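## Task

Place both black-capped timers next to each other on a single one of the surfaces by the arms, and place both wooden pillar blocks next to each other on a single surface as well. All four must keep their current upright orientation, with each base fully resting on its surface. Every other object must finish resting directly on the same surface it sits on now. Nothing may end up inside the slot on top of a weight, or the attempt fails. Anything held in place only by a robot at the end does not count. Finally, release everything and move the arms away.

## Robot and tools

Setup: four identical i2rt Big YAM arms named arm1, arm2, arm3 and arm4. Each has six revolute joints, a two-finger gripper and a wrist camera. Cameras: arm1_cam_wrist to arm4_cam_wrist (616x616 fisheye), plus room_a and room_b (504x504), fixed in the room. With joints 1 and 6 at 0 and the hand level and pointing forward, the wrist camera sits above the hand looking toward the fingertips. Reach is roughly 1.0 m from the joint1 axis.

Frames: a single scene frame, origin on the floor, +z upward. The point called hand lies midway between the fingertips; its z axis runs along the fingers and the fingers open and close along its y axis. Each arm's foot pose is real but never printed.

execute_actions(actions, cameras): actions is a list holding exactly one action or nothing (nothing just returns state and images). An action is an object keyed by arm name; under each arm put "joints", a dict of absolute joint targets by name (not offsets). Keys and ranges: joint1_rad -2.879 to 2.879 (base turn, positive counter-clockwise seen from above, 0 faces the way the foot faces); joint2_rad 0 to 3.141 (shoulder, 0 means upper arm pointing back roughly level, positive raises then swings forward); joint3_rad 0 to 3.019 (elbow, 0 folded, positive opens); joint4_rad -1.692 to 1.57 (hand pitch, positive tips fingers up); joint5_rad -1.57 to 1.57 (sideways hand swing, positive toward the arm's right); joint6_rad -2.094 to 2.094 (hand roll, positive clockwise viewed from behind the hand); gripper_m 0 to 0.093 metres, the fingertip gap. Joints are in radians. You may name any subset of joints and arms; motions all start together and may finish at different moments. Omitted joints or arms may still be driving toward an earlier target. An unknown key or out-of-range number rejects the whole call and nothing moves. cameras is a list of camera names, or "all"; omitted or null means all, [] means none; a bad name rejects the call. Example: {"arm1": {"joints": {"gripper_m": 0.05}}, "arm2": {"joints": {"joint1_rad": 0.3}}}.

wait(seconds): 0 to 10 s, commands nothing, returns state and images like an empty action.

zoom_image(camera, region): a closer look at part of the most recent full image from one camera; region is [x0, y0, x1, y1] in that image's pixels, top-left origin, no larger than 504 by 504.

read_manual(section): returns only licence texts ("licences"); moves nothing.

finished_scene(scene): scene number 1 or 2; ends that scene irreversibly, reports success and gives the next task.

Results: joint_positions per arm; a "pictures" line listing cameras in image order. joint_status tells how each commanded motion ended, within tolerances of about ±0.045, ±0.14, ±0.09, ±0.055, ±0.03, ±0.035 rad for joints 1 to 6 and ±0.003 m for the gripper. off_target: stopped short and possibly still pushing. contact_stop or time_out: target dropped and the joint holds where it stopped, except that after time_out a joint may keep a target (capped at 0.375, 0.375, 0.113, 0.225, 0.075, 0.3 rad from its position for joints 1 to 6) and keep pushing, moving there itself if the path opens; on_its_own lists such uncommanded behaviour, and its "held at" value is the held target, not the actual position. To relieve a push, resend the reported position. "joint command not followed" (often with a cause line) means a self- and inter-arm clearance check blocked an arm's joint targets; a gripper target in that action still runs, and blocked joints show not_followed and may be retried on each later action until a passing target is sent. Empty calls never show this line. Tiny target changes may not move a joint, and a joint carrying a load can sag. A stop reported in one call cancels the later execute_actions, wait and finished_scene calls of that reply.

Heat: holding loads or pushing warms motors. MOTOR HOT appears from 85 °C; at 100 °C an OVER-TEMPERATURE FAULT drops that arm until it cools, and its joints report limit_stop_at_motor_heat; resend those targets afterwards. Some heat carries into the next scene.

Cautions: arms do not stop on contact and can press hard. Two robots pressing hard together fails and ends the run; a hard collision may too. The clearance check can react late and ignores fingers, gripper housings and wrist cameras, and no state line reports robot-robot contact. Object contact does not count as robot contact. Joints move at different speeds, so the hand can sweep widely between postures. Knocking anything out of the work area or onto the floor fails the task; avoid drops, slips and slams. Loose objects may occasionally be nudged by outside pushes. Arms act independently, so one slow arm does not hold the others.

Each tool is called after ">>>" as name(argument=value, ...), one argument or row to a line, values as JSON.

## Session

>>> execute_actions(
  actions=[],
)

Scene clock: 0.00 s.
arm1.joint_positions: joint1_rad=-0.027 joint2_rad=+0.262 joint3_rad=+1.335 joint4_rad=-1.497 joint5_rad=-0.091 joint6_rad=+0.078 gripper_m=+0.095
arm1.joint_status: not commanded
arm1.hand: x=-0.0173 y=-1.8033 z=+1.3413 quat_wxyz=(-0.083, -0.840, -0.020, +0.536) (m; scene frame)
arm2.joint_positions: joint1_rad=-0.702 joint2_rad=+0.274 joint3_rad=+1.378 joint4_rad=-1.322 joint5_rad=-0.028 joint6_rad=-0.316 gripper_m=+0.094
arm2.joint_status: not commanded
arm2.hand: x=+0.3727 y=-0.4498 z=+1.3239 quat_wxyz=(-0.580, -0.048, -0.782, +0.225) (m; scene frame)
arm3.joint_positions: joint1_rad=-0.753 joint2_rad=+0.302 joint3_rad=+1.692 joint4_rad=-1.259 joint5_rad=+0.100 joint6_rad=-0.666 gripper_m=+0.094
arm3.joint_status: not commanded
arm3.hand: x=-0.6193 y=+0.7559 z=+1.4803 quat_wxyz=(-0.052, -0.498, -0.433, +0.750) (m; scene frame)
arm4.joint_positions: joint1_rad=+0.871 joint2_rad=+0.580 joint3_rad=+1.495 joint4_rad=-1.208 joint5_rad=-0.279 joint6_rad=+0.481 gripper_m=+0.095
arm4.joint_status: not commanded
arm4.hand: x=+0.0380 y=+1.4797 z=+1.3888 quat_wxyz=(+0.158, +0.770, -0.231, -0.574) (m; scene frame)
pictures: arm1_cam_wrist, arm2_cam_wrist, arm3_cam_wrist, arm4_cam_wrist, room_a, room_b
Images, in order (width x height): arm1_cam_wrist 616x616, arm2_cam_wrist 616x616, arm3_cam_wrist 616x616, arm4_cam_wrist 616x616, room_a 504x504, room_b 504x504.

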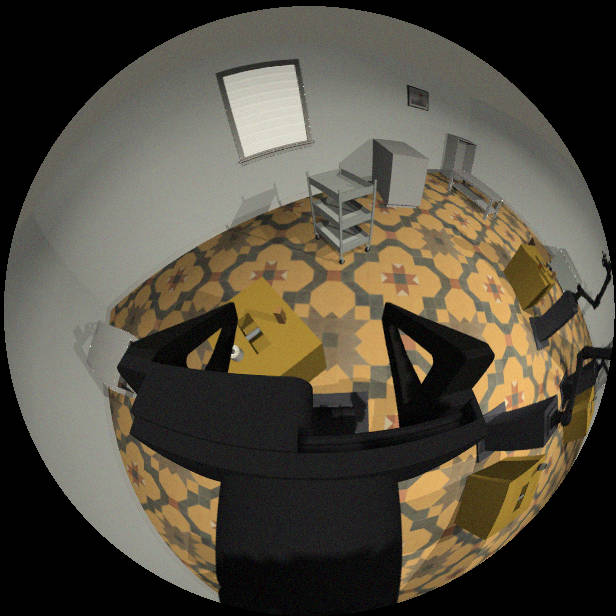

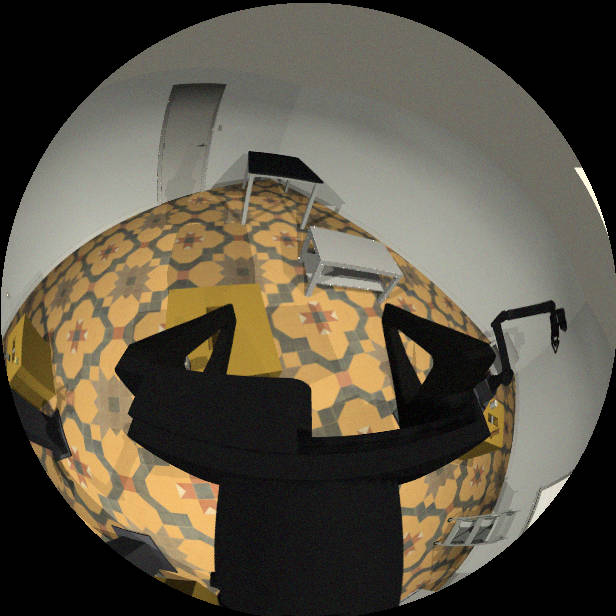

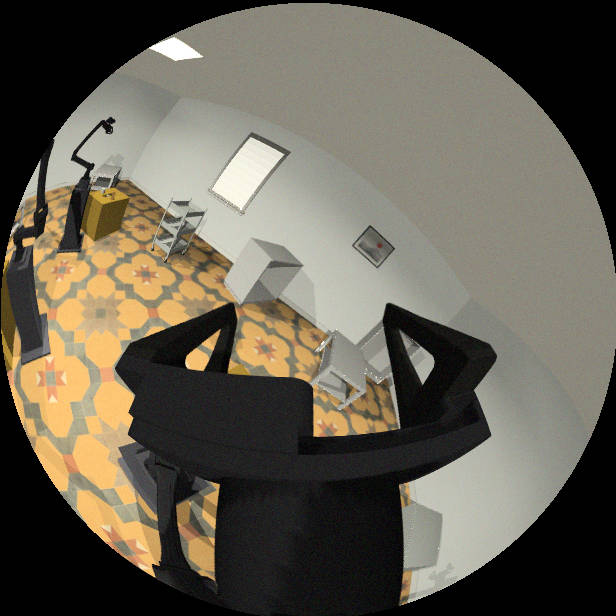

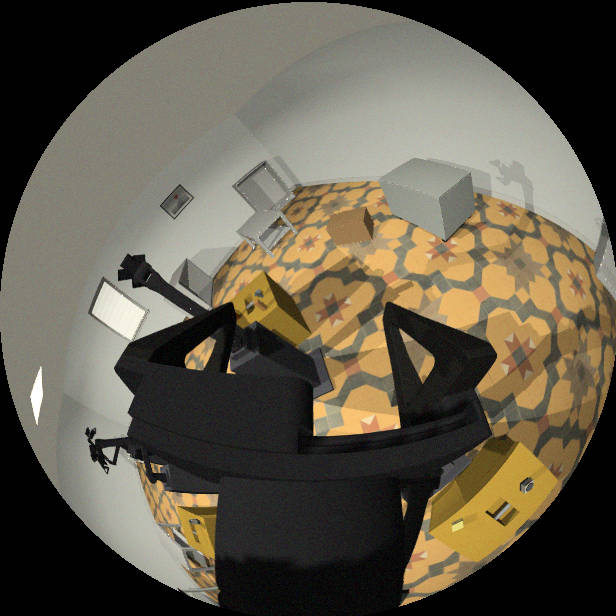

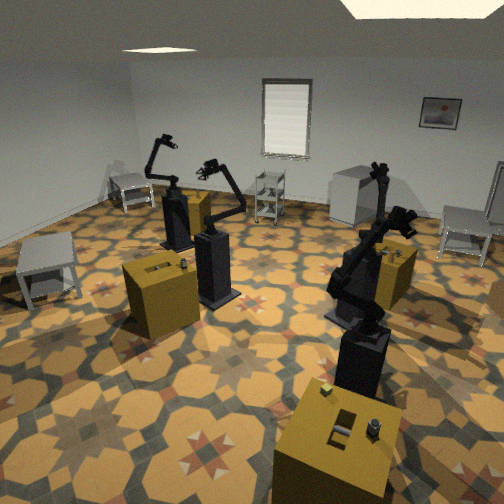

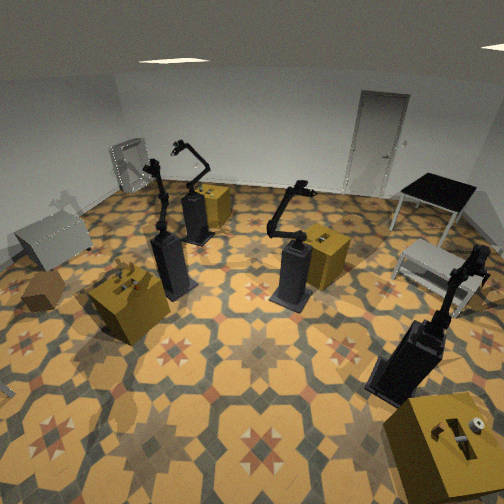

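>>> zoom_image(
  camera="room_a",
  region=[260, 350, 420, 504],
)

>>> zoom_image(
  camera="room_a",
  region=[110, 180, 250, 320],
)

>>> zoom_image(
  camera="room_b",
  region=[380, 380, 504, 504],
)

>>> zoom_image(
  camera="room_b",
  region=[80, 240, 190, 350],
)

>>> zoom_image(
  camera="room_b",
  region=[270, 200, 370, 300],
)

Region (260, 350, 420, 504) of room_a's 504x504 image, scaled by 3.150, with more detail than that image has; it fills the top 485 rows of this view, and the rest is white.

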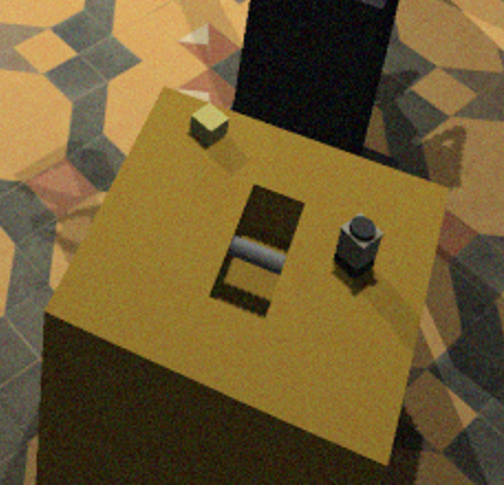

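Region (110, 180, 250, 320) of room_a's 504x504 image, scaled by 3.600, with more detail than that image has.

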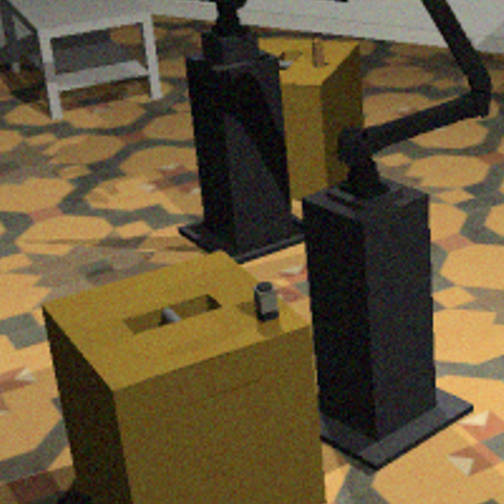

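Region (380, 380, 504, 504) of room_b's 504x504 image, scaled by 4.065, with more detail than that image has.

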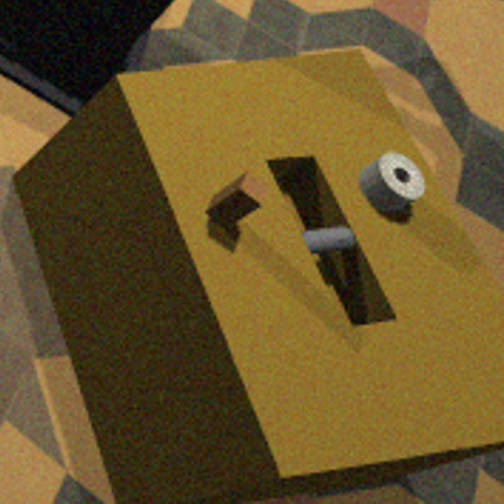

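Region (80, 240, 190, 350) of room_b's 504x504 image, scaled by 4.582, with more detail than that image has.

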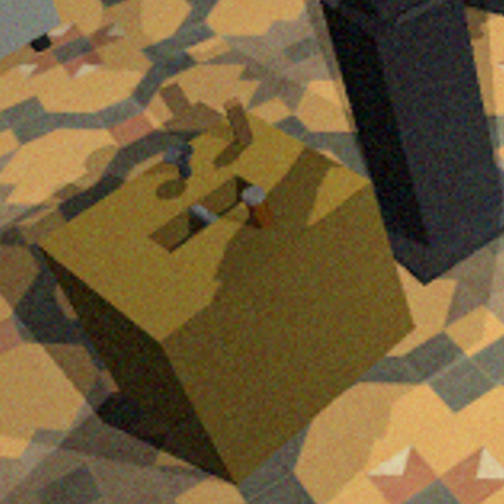

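Region (270, 200, 370, 300) of room_b's 504x504 image, scaled by 5.040, with more detail than that image has.

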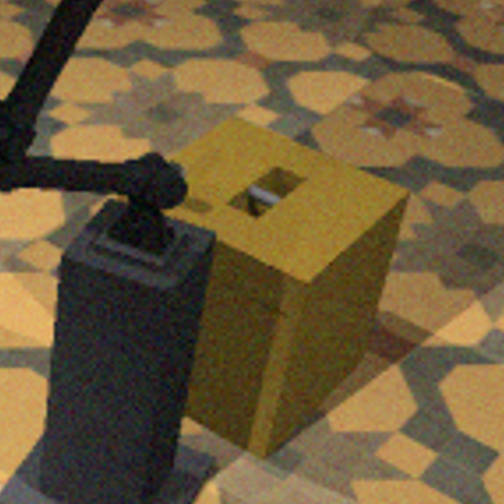

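>>> execute_actions(
  actions=[
    {"arm1":{"joints":{"joint1_rad":0.3,"joint2_rad":1.384,"joint3_rad":1.333,"joint4_rad":-1.52,"joint5_rad":0,"joint6_rad":0}},"arm2":{"joints":{"joint1_rad":0.1,"joint2_rad":1.384,"joint3_rad":1.333,"joint4_rad":-1.52,"joint5_rad":0,"joint6_rad":0}},"arm3":{"joints":{"joint1_rad":-0.7,"joint2_rad":1.384,"joint3_rad":1.333,"joint4_rad":-1.52,"joint5_rad":0,"joint6_rad":0}},"arm4":{"joints":{"joint1_rad":-1.0,"joint2_rad":1.384,"joint3_rad":1.333,"joint4_rad":-1.52,"joint5_rad":0,"joint6_rad":0}}},
  ],
)

Scene clock: 121.97 s.
arm1.joint_positions: joint1_rad=+0.295 joint2_rad=+1.375 joint3_rad=+1.321 joint4_rad=-1.503 joint5_rad=-0.003 joint6_rad=+0.007 gripper_m=+0.095
arm1.joint_status: all done
arm1.hand: x=-0.3068 y=-1.9383 z=+1.0611 quat_wxyz=(-0.007, -0.981, -0.192, +0.005) (m; scene frame)
arm2.joint_positions: joint1_rad=+0.101 joint2_rad=+1.384 joint3_rad=+1.322 joint4_rad=-1.511 joint5_rad=+0.001 joint6_rad=-0.014 gripper_m=+0.094
arm2.joint_status: all done
arm2.hand: x=+0.6654 y=-0.2800 z=+0.9816 quat_wxyz=(+0.005, +0.177, -0.984, -0.003) (m; scene frame)
arm3.joint_positions: joint1_rad=-0.711 joint2_rad=+1.390 joint3_rad=+1.324 joint4_rad=-1.505 joint5_rad=+0.004 joint6_rad=-0.009 gripper_m=+0.094
arm3.joint_status: all done
arm3.hand: x=-0.8503 y=+0.4163 z=+1.0087 quat_wxyz=(-0.001, -0.892, -0.451, -0.001) (m; scene frame)
arm4.joint_positions: joint1_rad=-1.002 joint2_rad=+1.407 joint3_rad=+1.319 joint4_rad=-1.510 joint5_rad=-0.001 joint6_rad=+0.017 gripper_m=+0.095
arm4.joint_status: all done
arm4.hand: x=+0.4840 y=+1.7896 z=+1.0036 quat_wxyz=(+0.005, +0.452, -0.892, +0.008) (m; scene frame)
pictures: arm1_cam_wrist, arm2_cam_wrist, arm3_cam_wrist, arm4_cam_wrist, room_a, room_b
Images, in order (width x height): arm1_cam_wrist 616x616, arm2_cam_wrist 616x616, arm3_cam_wrist 616x616, arm4_cam_wrist 616x616, room_a 504x504, room_b 504x504.

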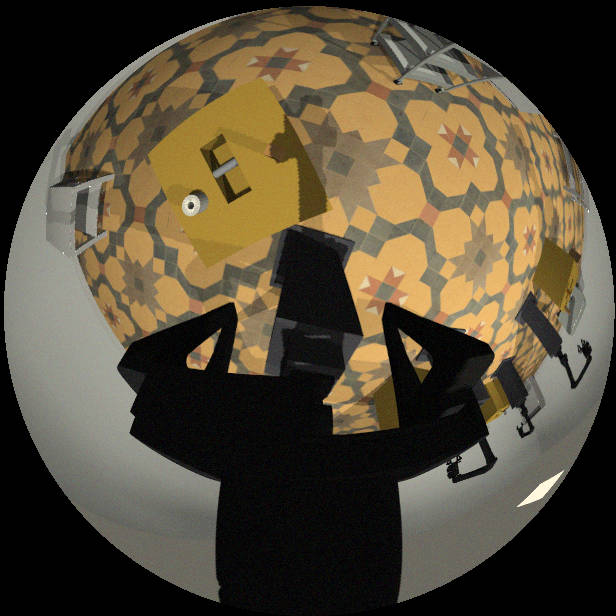

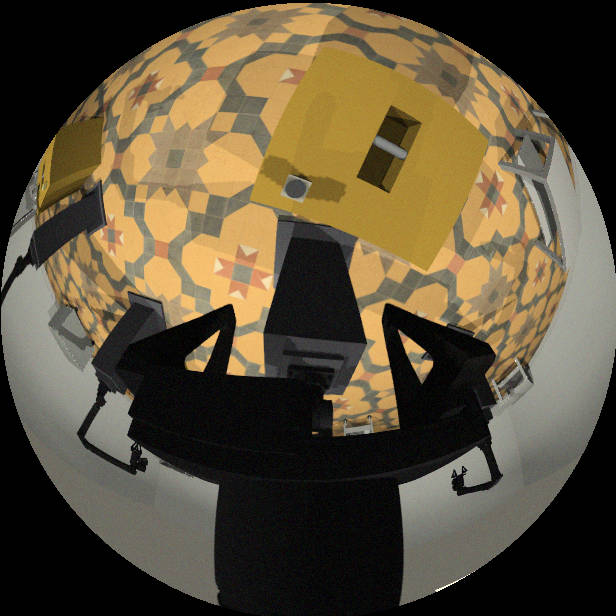

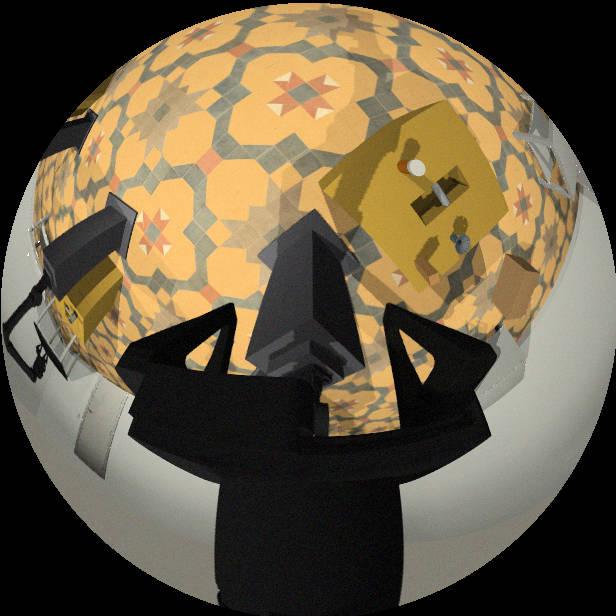

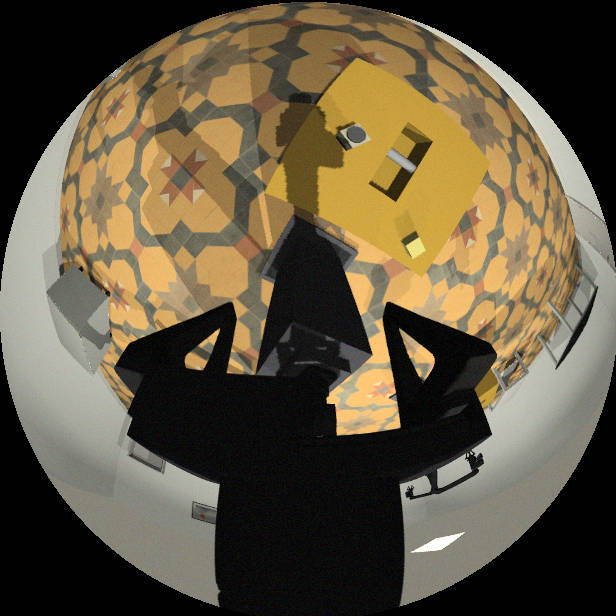

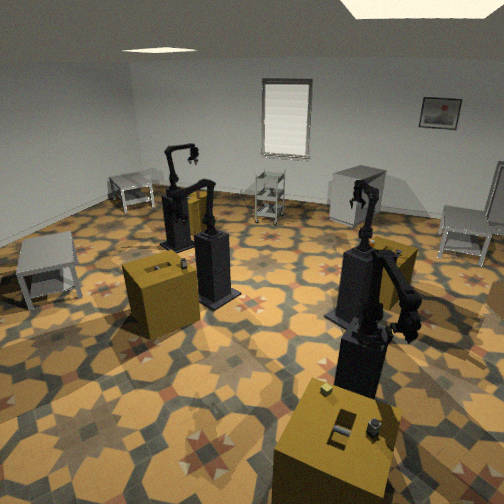

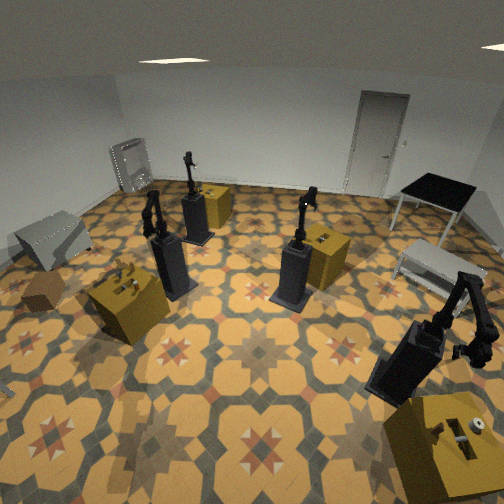

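>>> zoom_image(
  camera="arm1_cam_wrist",
  region=[140, 70, 340, 270],
)

>>> zoom_image(
  camera="arm3_cam_wrist",
  region=[315, 95, 515, 295],
)

Region (140, 70, 340, 270) of arm1_cam_wrist's 616x616 image, scaled by 2.520, with more detail than that image has.

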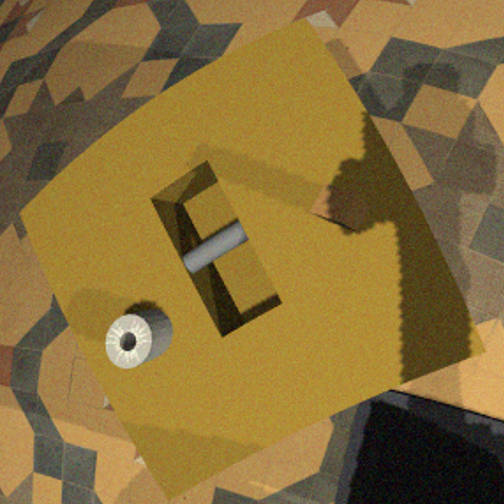

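Region (315, 95, 515, 295) of arm3_cam_wrist's 616x616 image, scaled by 2.520, with more detail than that image has.

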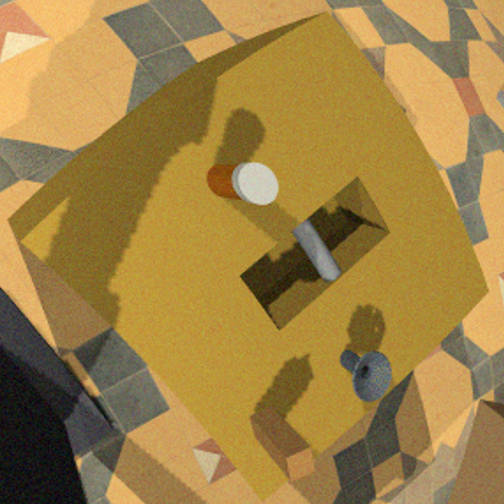

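>>> execute_actions(
  actions=[
    {"arm1":{"joints":{"joint1_rad":0.42,"joint2_rad":2.015,"joint3_rad":1.589,"joint4_rad":-1.145}},"arm2":{"joints":{"joint1_rad":0.145,"joint2_rad":1.725,"joint3_rad":1.267,"joint4_rad":-1.113}},"arm3":{"joints":{"joint1_rad":-1.46,"joint2_rad":1.593,"joint3_rad":1.096,"joint4_rad":-1.074}},"arm4":{"joints":{"joint1_rad":-1.15,"joint2_rad":2.069,"joint3_rad":1.791,"joint4_rad":-1.293}}},
  ],
  cameras=["arm1_cam_wrist","arm2_cam_wrist","arm3_cam_wrist","arm4_cam_wrist"],
)

Scene clock: 185.57 s.
arm1.joint_positions: joint1_rad=+0.426 joint2_rad=+2.033 joint3_rad=+1.566 joint4_rad=-1.160 joint5_rad=-0.002 joint6_rad=+0.006 gripper_m=+0.095
arm1.joint_status: all done
arm1.hand: x=-0.4382 y=-2.0769 z=+0.8352 quat_wxyz=(+0.002, -0.966, -0.257, -0.028) (m; scene frame)
arm2.joint_positions: joint1_rad=+0.140 joint2_rad=+1.733 joint3_rad=+1.253 joint4_rad=-1.123 joint5_rad=+0.001 joint6_rad=-0.013 gripper_m=+0.094
arm2.joint_status: all done
arm2.hand: x=+0.7346 y=-0.2341 z=+0.8067 quat_wxyz=(+0.019, +0.196, -0.980, +0.000) (m; scene frame)
arm3.joint_positions: joint1_rad=-1.459 joint2_rad=+1.596 joint3_rad=+1.081 joint4_rad=-1.089 joint5_rad=+0.000 joint6_rad=-0.008 gripper_m=+0.094
arm3.joint_status: all done
arm3.hand: x=-1.0244 y=+0.6613 z=+0.8365 quat_wxyz=(+0.000, -0.995, -0.093, -0.019) (m; scene frame)
arm4.joint_positions: joint1_rad=-1.160 joint2_rad=+2.096 joint3_rad=+1.744 joint4_rad=-1.298 joint5_rad=-0.001 joint6_rad=+0.015 gripper_m=+0.095
arm4.joint_status: all done
arm4.hand: x=+0.6812 y=+1.8988 z=+0.8181 quat_wxyz=(+0.029, +0.381, -0.924, +0.017) (m; scene frame)
pictures: arm1_cam_wrist, arm2_cam_wrist, arm3_cam_wrist, arm4_cam_wrist
Images, in order (width x height): arm1_cam_wrist 616x616, arm2_cam_wrist 616x616, arm3_cam_wrist 616x616, arm4_cam_wrist 616x616.

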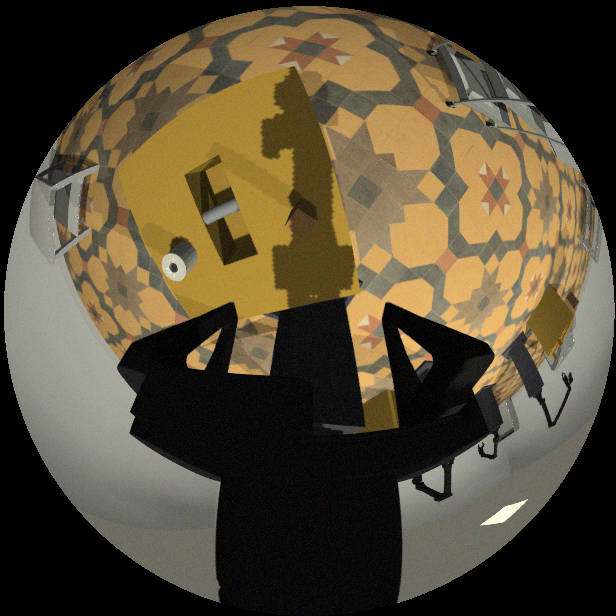

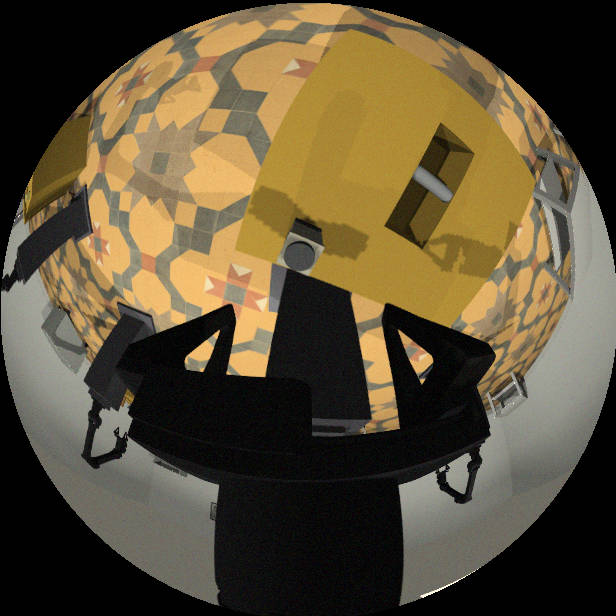

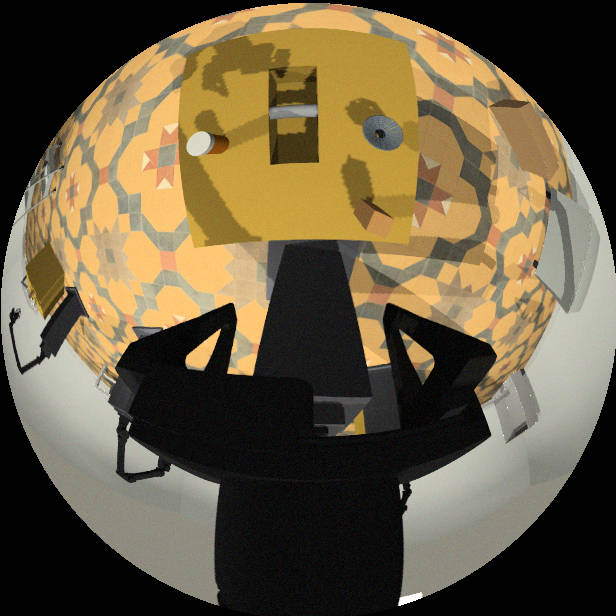

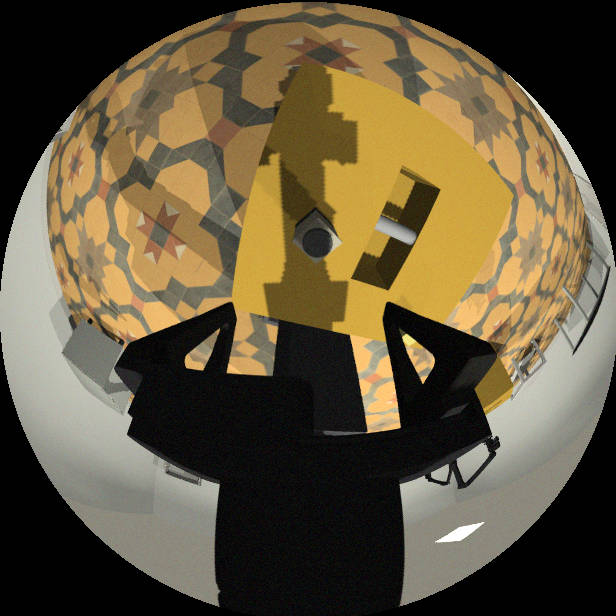

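>>> execute_actions(
  actions=[
    {"arm1":{"joints":{"joint1_rad":0.45,"joint2_rad":2.306,"joint3_rad":1.455,"joint4_rad":-0.668}},"arm2":{"joints":{"joint1_rad":0.165,"joint2_rad":1.815,"joint3_rad":1.046,"joint4_rad":-0.77}},"arm3":{"joints":{"joint1_rad":-1.717,"joint2_rad":1.967,"joint3_rad":0.984,"joint4_rad":-0.555}},"arm4":{"joints":{"joint1_rad":-1.175,"joint2_rad":2.128,"joint3_rad":1.505,"joint4_rad":-0.888}}},
  ],
  cameras=["arm1_cam_wrist","arm2_cam_wrist","arm3_cam_wrist","arm4_cam_wrist"],
)

Scene clock: 229.97 s.
arm1.joint_positions: joint1_rad=+0.448 joint2_rad=+2.326 joint3_rad=+1.432 joint4_rad=-0.684 joint5_rad=-0.002 joint6_rad=+0.006 gripper_m=+0.095
arm1.joint_status: all done
arm1.hand: x=-0.4215 y=-2.0838 z=+0.6290 quat_wxyz=(-0.004, -0.964, -0.267, -0.005) (m; scene frame)
arm2.joint_positions: joint1_rad=+0.157 joint2_rad=+1.822 joint3_rad=+1.029 joint4_rad=-0.780 joint5_rad=+0.001 joint6_rad=-0.013 gripper_m=+0.094
arm2.joint_status: all done
arm2.hand: x=+0.7014 y=-0.2384 z=+0.6982 quat_wxyz=(+0.005, +0.204, -0.979, -0.003) (m; scene frame)
arm3.joint_positions: joint1_rad=-1.732 joint2_rad=+1.977 joint3_rad=+0.977 joint4_rad=-0.571 joint5_rad=+0.000 joint6_rad=-0.007 gripper_m=+0.094
arm3.joint_status: all done
arm3.hand: x=-1.0445 y=+0.7771 z=+0.6465 quat_wxyz=(-0.002, -0.999, +0.043, -0.003) (m; scene frame)
arm4.joint_positions: joint1_rad=-1.162 joint2_rad=+2.139 joint3_rad=+1.490 joint4_rad=-0.899 joint5_rad=-0.001 joint6_rad=+0.015 gripper_m=+0.095
arm4.joint_status: all done
arm4.hand: x=+0.6720 y=+1.8864 z=+0.7075 quat_wxyz=(-0.018, +0.380, -0.925, -0.003) (m; scene frame)
pictures: arm1_cam_wrist, arm2_cam_wrist, arm3_cam_wrist, arm4_cam_wrist
Images, in order (width x height): arm1_cam_wrist 616x616, arm2_cam_wrist 616x616, arm3_cam_wrist 616x616, arm4_cam_wrist 616x616.

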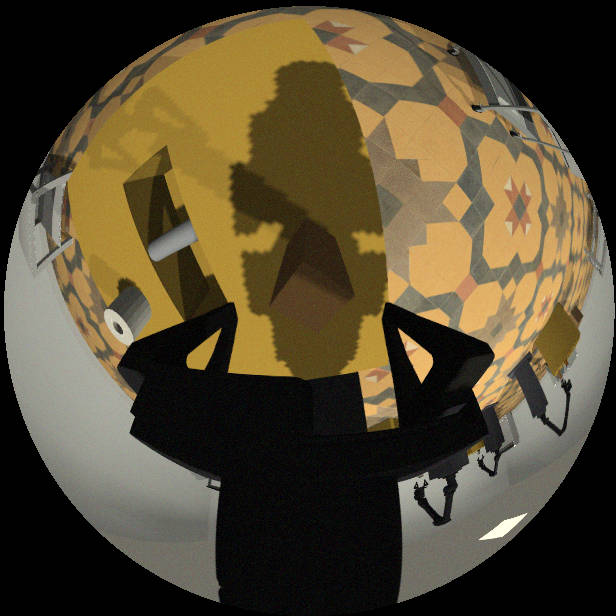

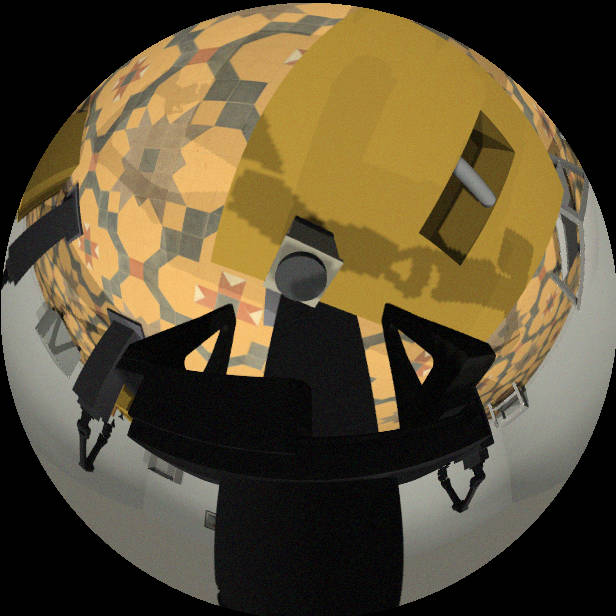

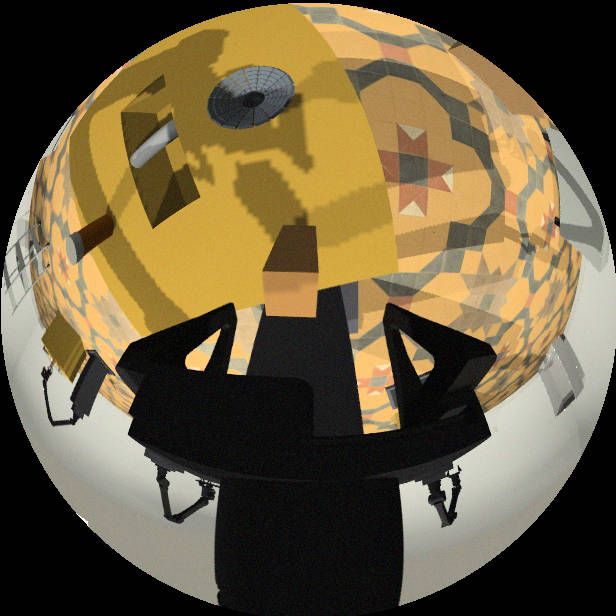

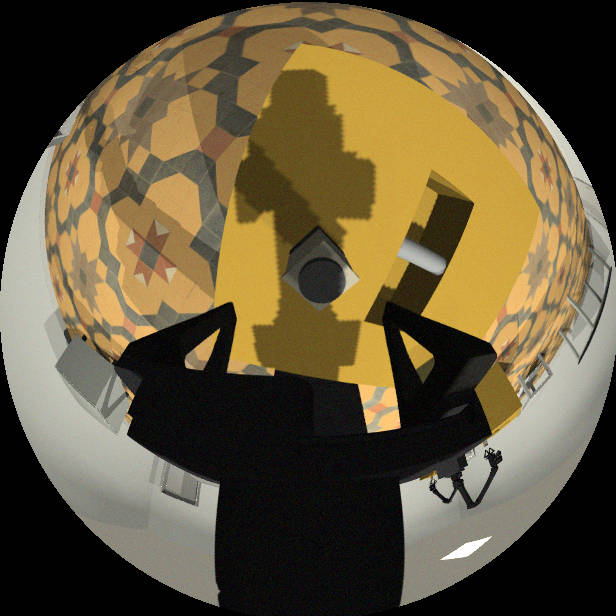

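>>> execute_actions(
  actions=[
    {"arm1":{"joints":{"joint2_rad":2.348,"joint3_rad":1.475,"joint4_rad":-0.64,"joint6_rad":0.7}},"arm2":{"joints":{"joint1_rad":0.178,"joint2_rad":1.926,"joint3_rad":1.029,"joint4_rad":-0.64,"joint6_rad":0.43}},"arm3":{"joints":{"joint1_rad":-1.695,"joint2_rad":2.057,"joint4_rad":-0.465}},"arm4":{"joints":{"joint1_rad":-1.195,"joint2_rad":2.17,"joint3_rad":1.497,"joint4_rad":-0.865,"joint6_rad":-0.66}}},
  ],
  cameras=["arm1_cam_wrist","arm2_cam_wrist","arm3_cam_wrist","arm4_cam_wrist"],
)

Scene clock: 294.27 s.
arm1.joint_positions: joint1_rad=+0.448 joint2_rad=+2.326 joint3_rad=+1.445 joint4_rad=-0.656 joint5_rad=-0.002 joint6_rad=+0.693 gripper_m=+0.095
arm1.joint_status: all done
arm1.hand: x=-0.4333 y=-2.0910 z=+0.6322 quat_wxyz=(-0.014, -0.997, +0.073, +0.010) (m; scene frame)
arm2.joint_positions: joint1_rad=+0.169 joint2_rad=+1.926 joint3_rad=+1.026 joint4_rad=-0.650 joint5_rad=+0.001 joint6_rad=+0.417 gripper_m=+0.094
arm2.joint_status: all done
arm2.hand: x=+0.7080 y=-0.2293 z=+0.6524 quat_wxyz=(-0.005, -0.004, -1.000, -0.006) (m; scene frame)
arm3.joint_positions: joint1_rad=-1.706 joint2_rad=+2.064 joint3_rad=+0.977 joint4_rad=-0.482 joint5_rad=+0.000 joint6_rad=-0.007 gripper_m=+0.094
arm3.joint_status: all done
arm3.hand: x=-1.0442 y=+0.7658 z=+0.6103 quat_wxyz=(-0.002, -1.000, +0.030, -0.002) (m; scene frame)
arm4.joint_positions: joint1_rad=-1.190 joint2_rad=+2.157 joint3_rad=+1.490 joint4_rad=-0.878 joint5_rad=-0.001 joint6_rad=-0.643 gripper_m=+0.095
arm4.joint_status: all done
arm4.hand: x=+0.6848 y=+1.8760 z=+0.6973 quat_wxyz=(-0.020, +0.648, -0.761, +0.002) (m; scene frame)
pictures: arm1_cam_wrist, arm2_cam_wrist, arm3_cam_wrist, arm4_cam_wrist
Images, in order (width x height): arm1_cam_wrist 616x616, arm2_cam_wrist 616x616, arm3_cam_wrist 616x616, arm4_cam_wrist 616x616.

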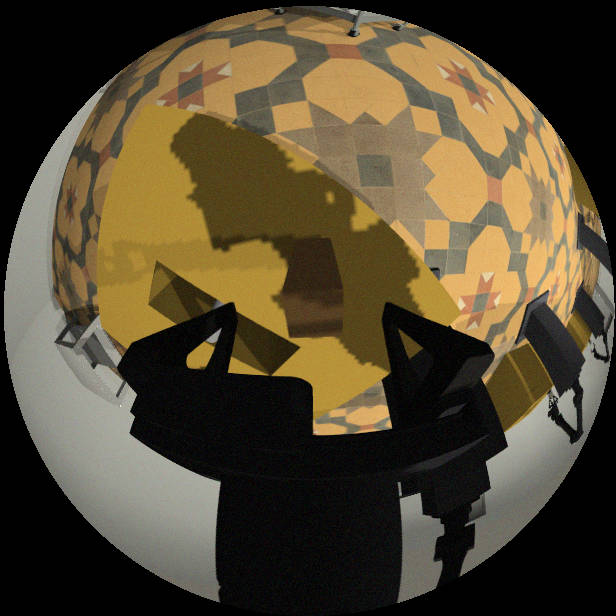

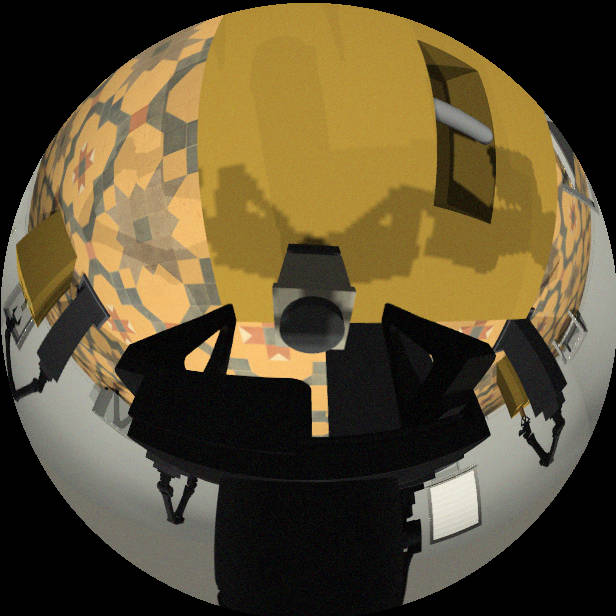

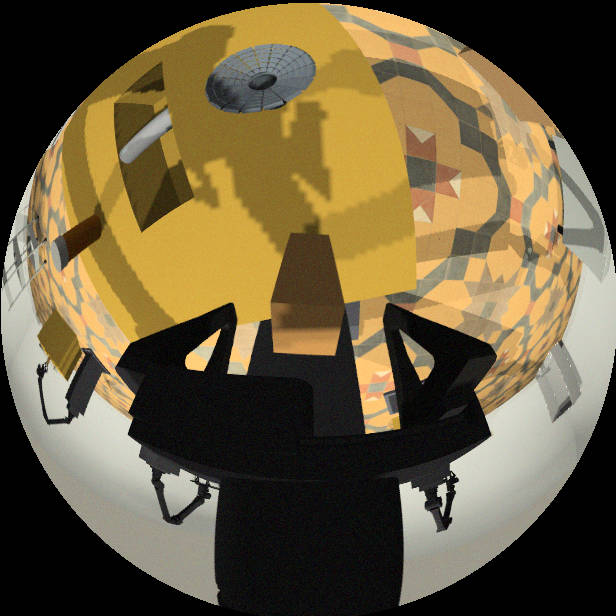

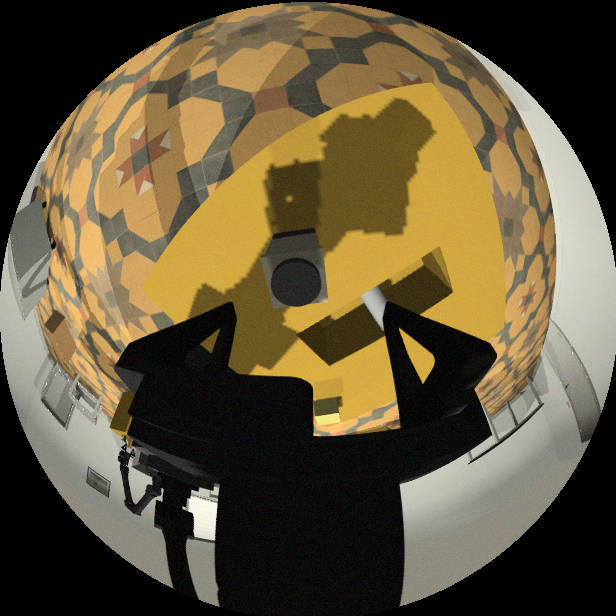

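>>> zoom_image(
  camera="arm2_cam_wrist",
  region=[220, 220, 400, 400],
)

>>> execute_actions(
  actions=[
    {"arm1":{"joints":{"joint2_rad":2.385,"joint3_rad":1.46,"joint4_rad":-0.64}},"arm2":{"joints":{"gripper_m":0.02}},"arm3":{"joints":{"gripper_m":0.015}},"arm4":{"joints":{"joint2_rad":2.23,"joint3_rad":1.485,"joint4_rad":-0.83}}},
  ],
  cameras=["arm1_cam_wrist","arm2_cam_wrist","arm4_cam_wrist","room_a"],
)

>>> zoom_image(
  camera="room_a",
  region=[150, 220, 220, 290],
)

Region (220, 220, 400, 400) of arm2_cam_wrist's 616x616 image, scaled by 2.800, with more detail than that image has.

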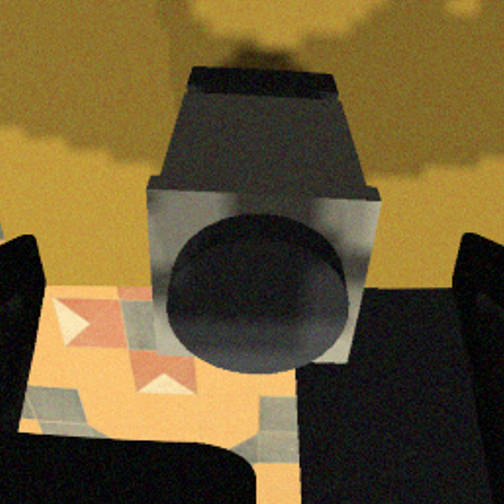

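Scene clock: 325.10 s.
arm1.joint_positions: joint1_rad=+0.448 joint2_rad=+2.356 joint3_rad=+1.445 joint4_rad=-0.656 joint5_rad=-0.002 joint6_rad=+0.693 gripper_m=+0.095
arm1.joint_status: all done
arm1.hand: x=-0.4252 y=-2.0862 z=+0.6159 quat_wxyz=(-0.006, -0.997, +0.073, -0.001) (m; scene frame)
arm2.joint_positions: joint1_rad=+0.169 joint2_rad=+1.926 joint3_rad=+1.026 joint4_rad=-0.647 joint5_rad=+0.001 joint6_rad=+0.418 gripper_m=+0.041
arm2.joint_status: gripper_m off_target (ended at +0.041, target +0.020)
arm2.hand: x=+0.7087 y=-0.2288 z=+0.6525 quat_wxyz=(-0.006, -0.004, -1.000, -0.007) (m; scene frame)
arm3.joint_positions: joint1_rad=-1.706 joint2_rad=+2.064 joint3_rad=+0.977 joint4_rad=-0.482 joint5_rad=+0.001 joint6_rad=-0.007 gripper_m=+0.034
arm3.joint_status: gripper_m off_target (ended at +0.034, target +0.015)
arm3.hand: x=-1.0443 y=+0.7659 z=+0.6103 quat_wxyz=(-0.001, -1.000, +0.030, -0.001) (m; scene frame)
arm4.joint_positions: joint1_rad=-1.190 joint2_rad=+2.231 joint3_rad=+1.476 joint4_rad=-0.841 joint5_rad=-0.001 joint6_rad=-0.644 gripper_m=+0.095
arm4.joint_status: all done
arm4.hand: x=+0.6749 y=+1.8659 z=+0.6513 quat_wxyz=(+0.006, +0.649, -0.761, +0.004) (m; scene frame)
pictures: arm1_cam_wrist, arm2_cam_wrist, arm4_cam_wrist, room_a
Images, in order (width x height): arm1_cam_wrist 616x616, arm2_cam_wrist 616x616, arm4_cam_wrist 616x616, room_a 504x504.

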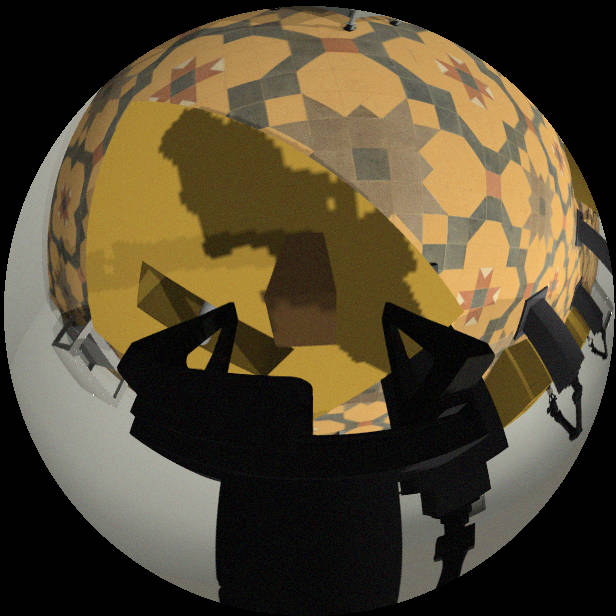

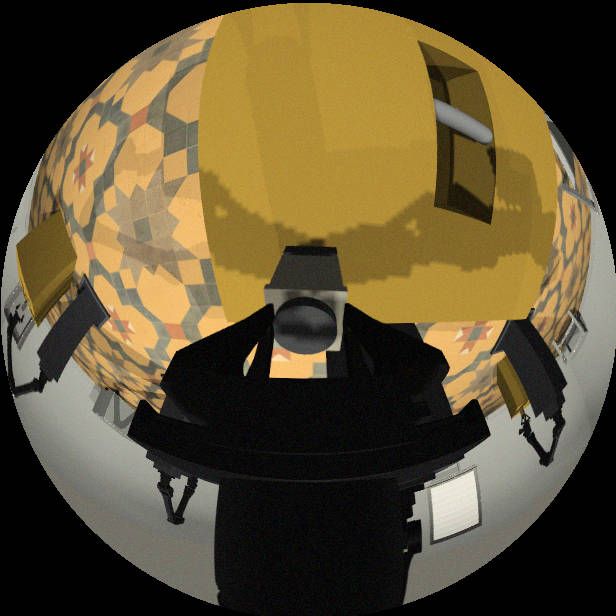

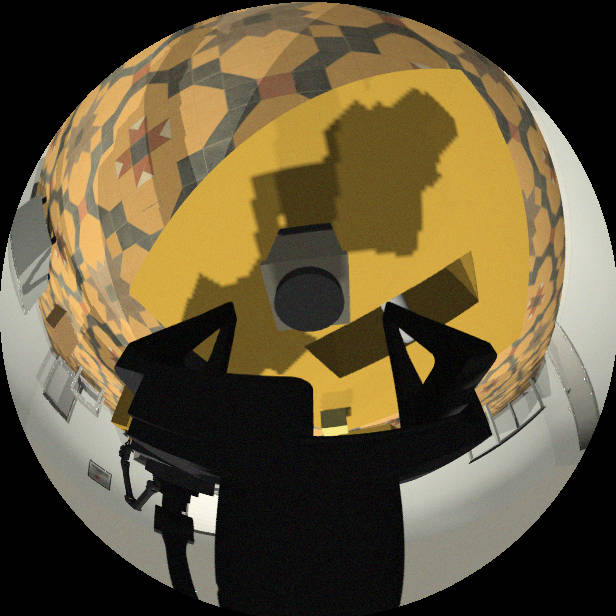

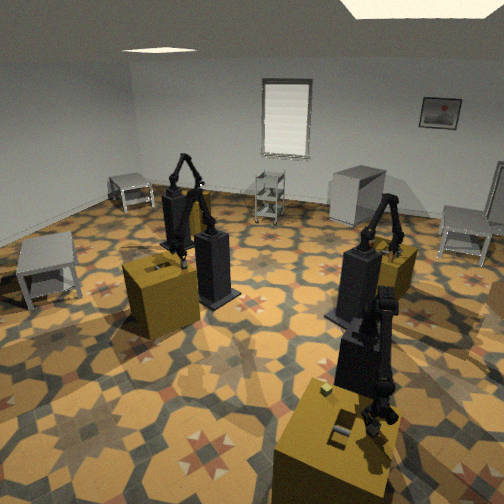

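Region (150, 220, 220, 290) of room_a's 504x504 image, scaled by 7.200, with more detail than that image has.

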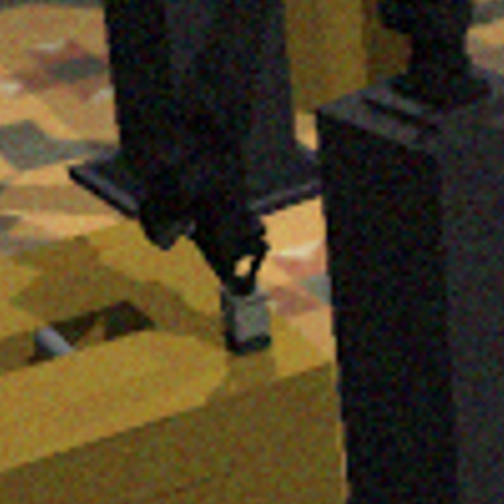

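>>> execute_actions(
  actions=[
    {"arm1":{"joints":{"joint2_rad":2.405,"joint4_rad":-0.615}},"arm2":{"joints":{"gripper_m":0.093}},"arm3":{"joints":{"joint2_rad":1.75,"joint3_rad":1.1,"joint4_rad":-0.91}},"arm4":{"joints":{"joint1_rad":-1.165,"joint4_rad":-0.795}}},
  ],
  cameras=["arm1_cam_wrist","arm4_cam_wrist"],
)

Scene clock: 347.37 s.
arm1.joint_positions: joint1_rad=+0.448 joint2_rad=+2.372 joint3_rad=+1.445 joint4_rad=-0.633 joint5_rad=-0.002 joint6_rad=+0.693 gripper_m=+0.095
arm1.joint_status: all done
arm1.hand: x=-0.4256 y=-2.0865 z=+0.6071 quat_wxyz=(-0.008, -0.997, +0.073, +0.002) (m; scene frame)
arm2.joint_positions: joint1_rad=+0.169 joint2_rad=+1.926 joint3_rad=+1.026 joint4_rad=-0.647 joint5_rad=+0.000 joint6_rad=+0.418 gripper_m=+0.093
arm2.joint_status: all done
arm2.hand: x=+0.7087 y=-0.2287 z=+0.6525 quat_wxyz=(-0.006, -0.004, -1.000, -0.007) (m; scene frame)
arm3.joint_positions: joint1_rad=-1.706 joint2_rad=+1.754 joint3_rad=+1.082 joint4_rad=-0.896 joint5_rad=+0.001 joint6_rad=-0.007 gripper_m=+0.034
arm3.joint_status: all done
arm3.hand: x=-1.0631 y=+0.7677 z=+0.7689 quat_wxyz=(-0.001, -1.000, +0.030, -0.001) (m; scene frame)
arm4.joint_positions: joint1_rad=-1.174 joint2_rad=+2.231 joint3_rad=+1.476 joint4_rad=-0.808 joint5_rad=-0.001 joint6_rad=-0.644 gripper_m=+0.095
arm4.joint_status: all done
arm4.hand: x=+0.6743 y=+1.8781 z=+0.6513 quat_wxyz=(-0.011, +0.655, -0.756, +0.003) (m; scene frame)
pictures: arm1_cam_wrist, arm4_cam_wrist
Images, in order (width x height): arm1_cam_wrist 616x616, arm4_cam_wrist 616x616.

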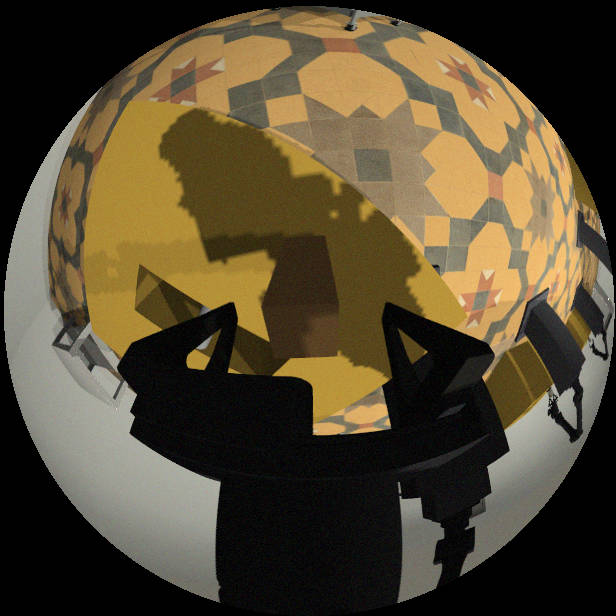

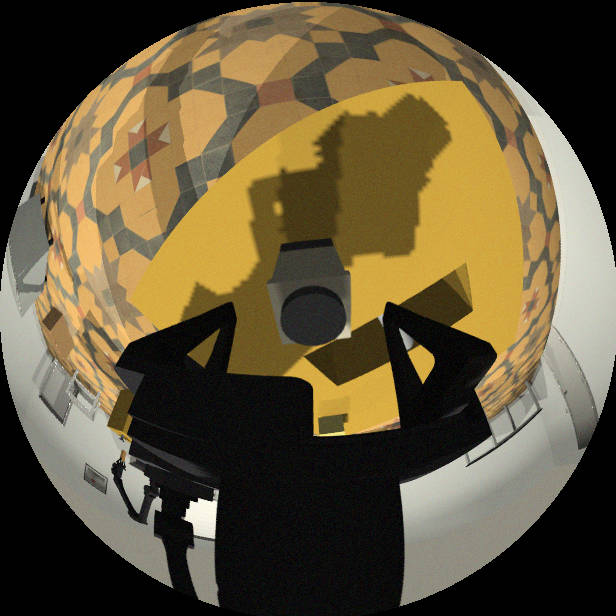

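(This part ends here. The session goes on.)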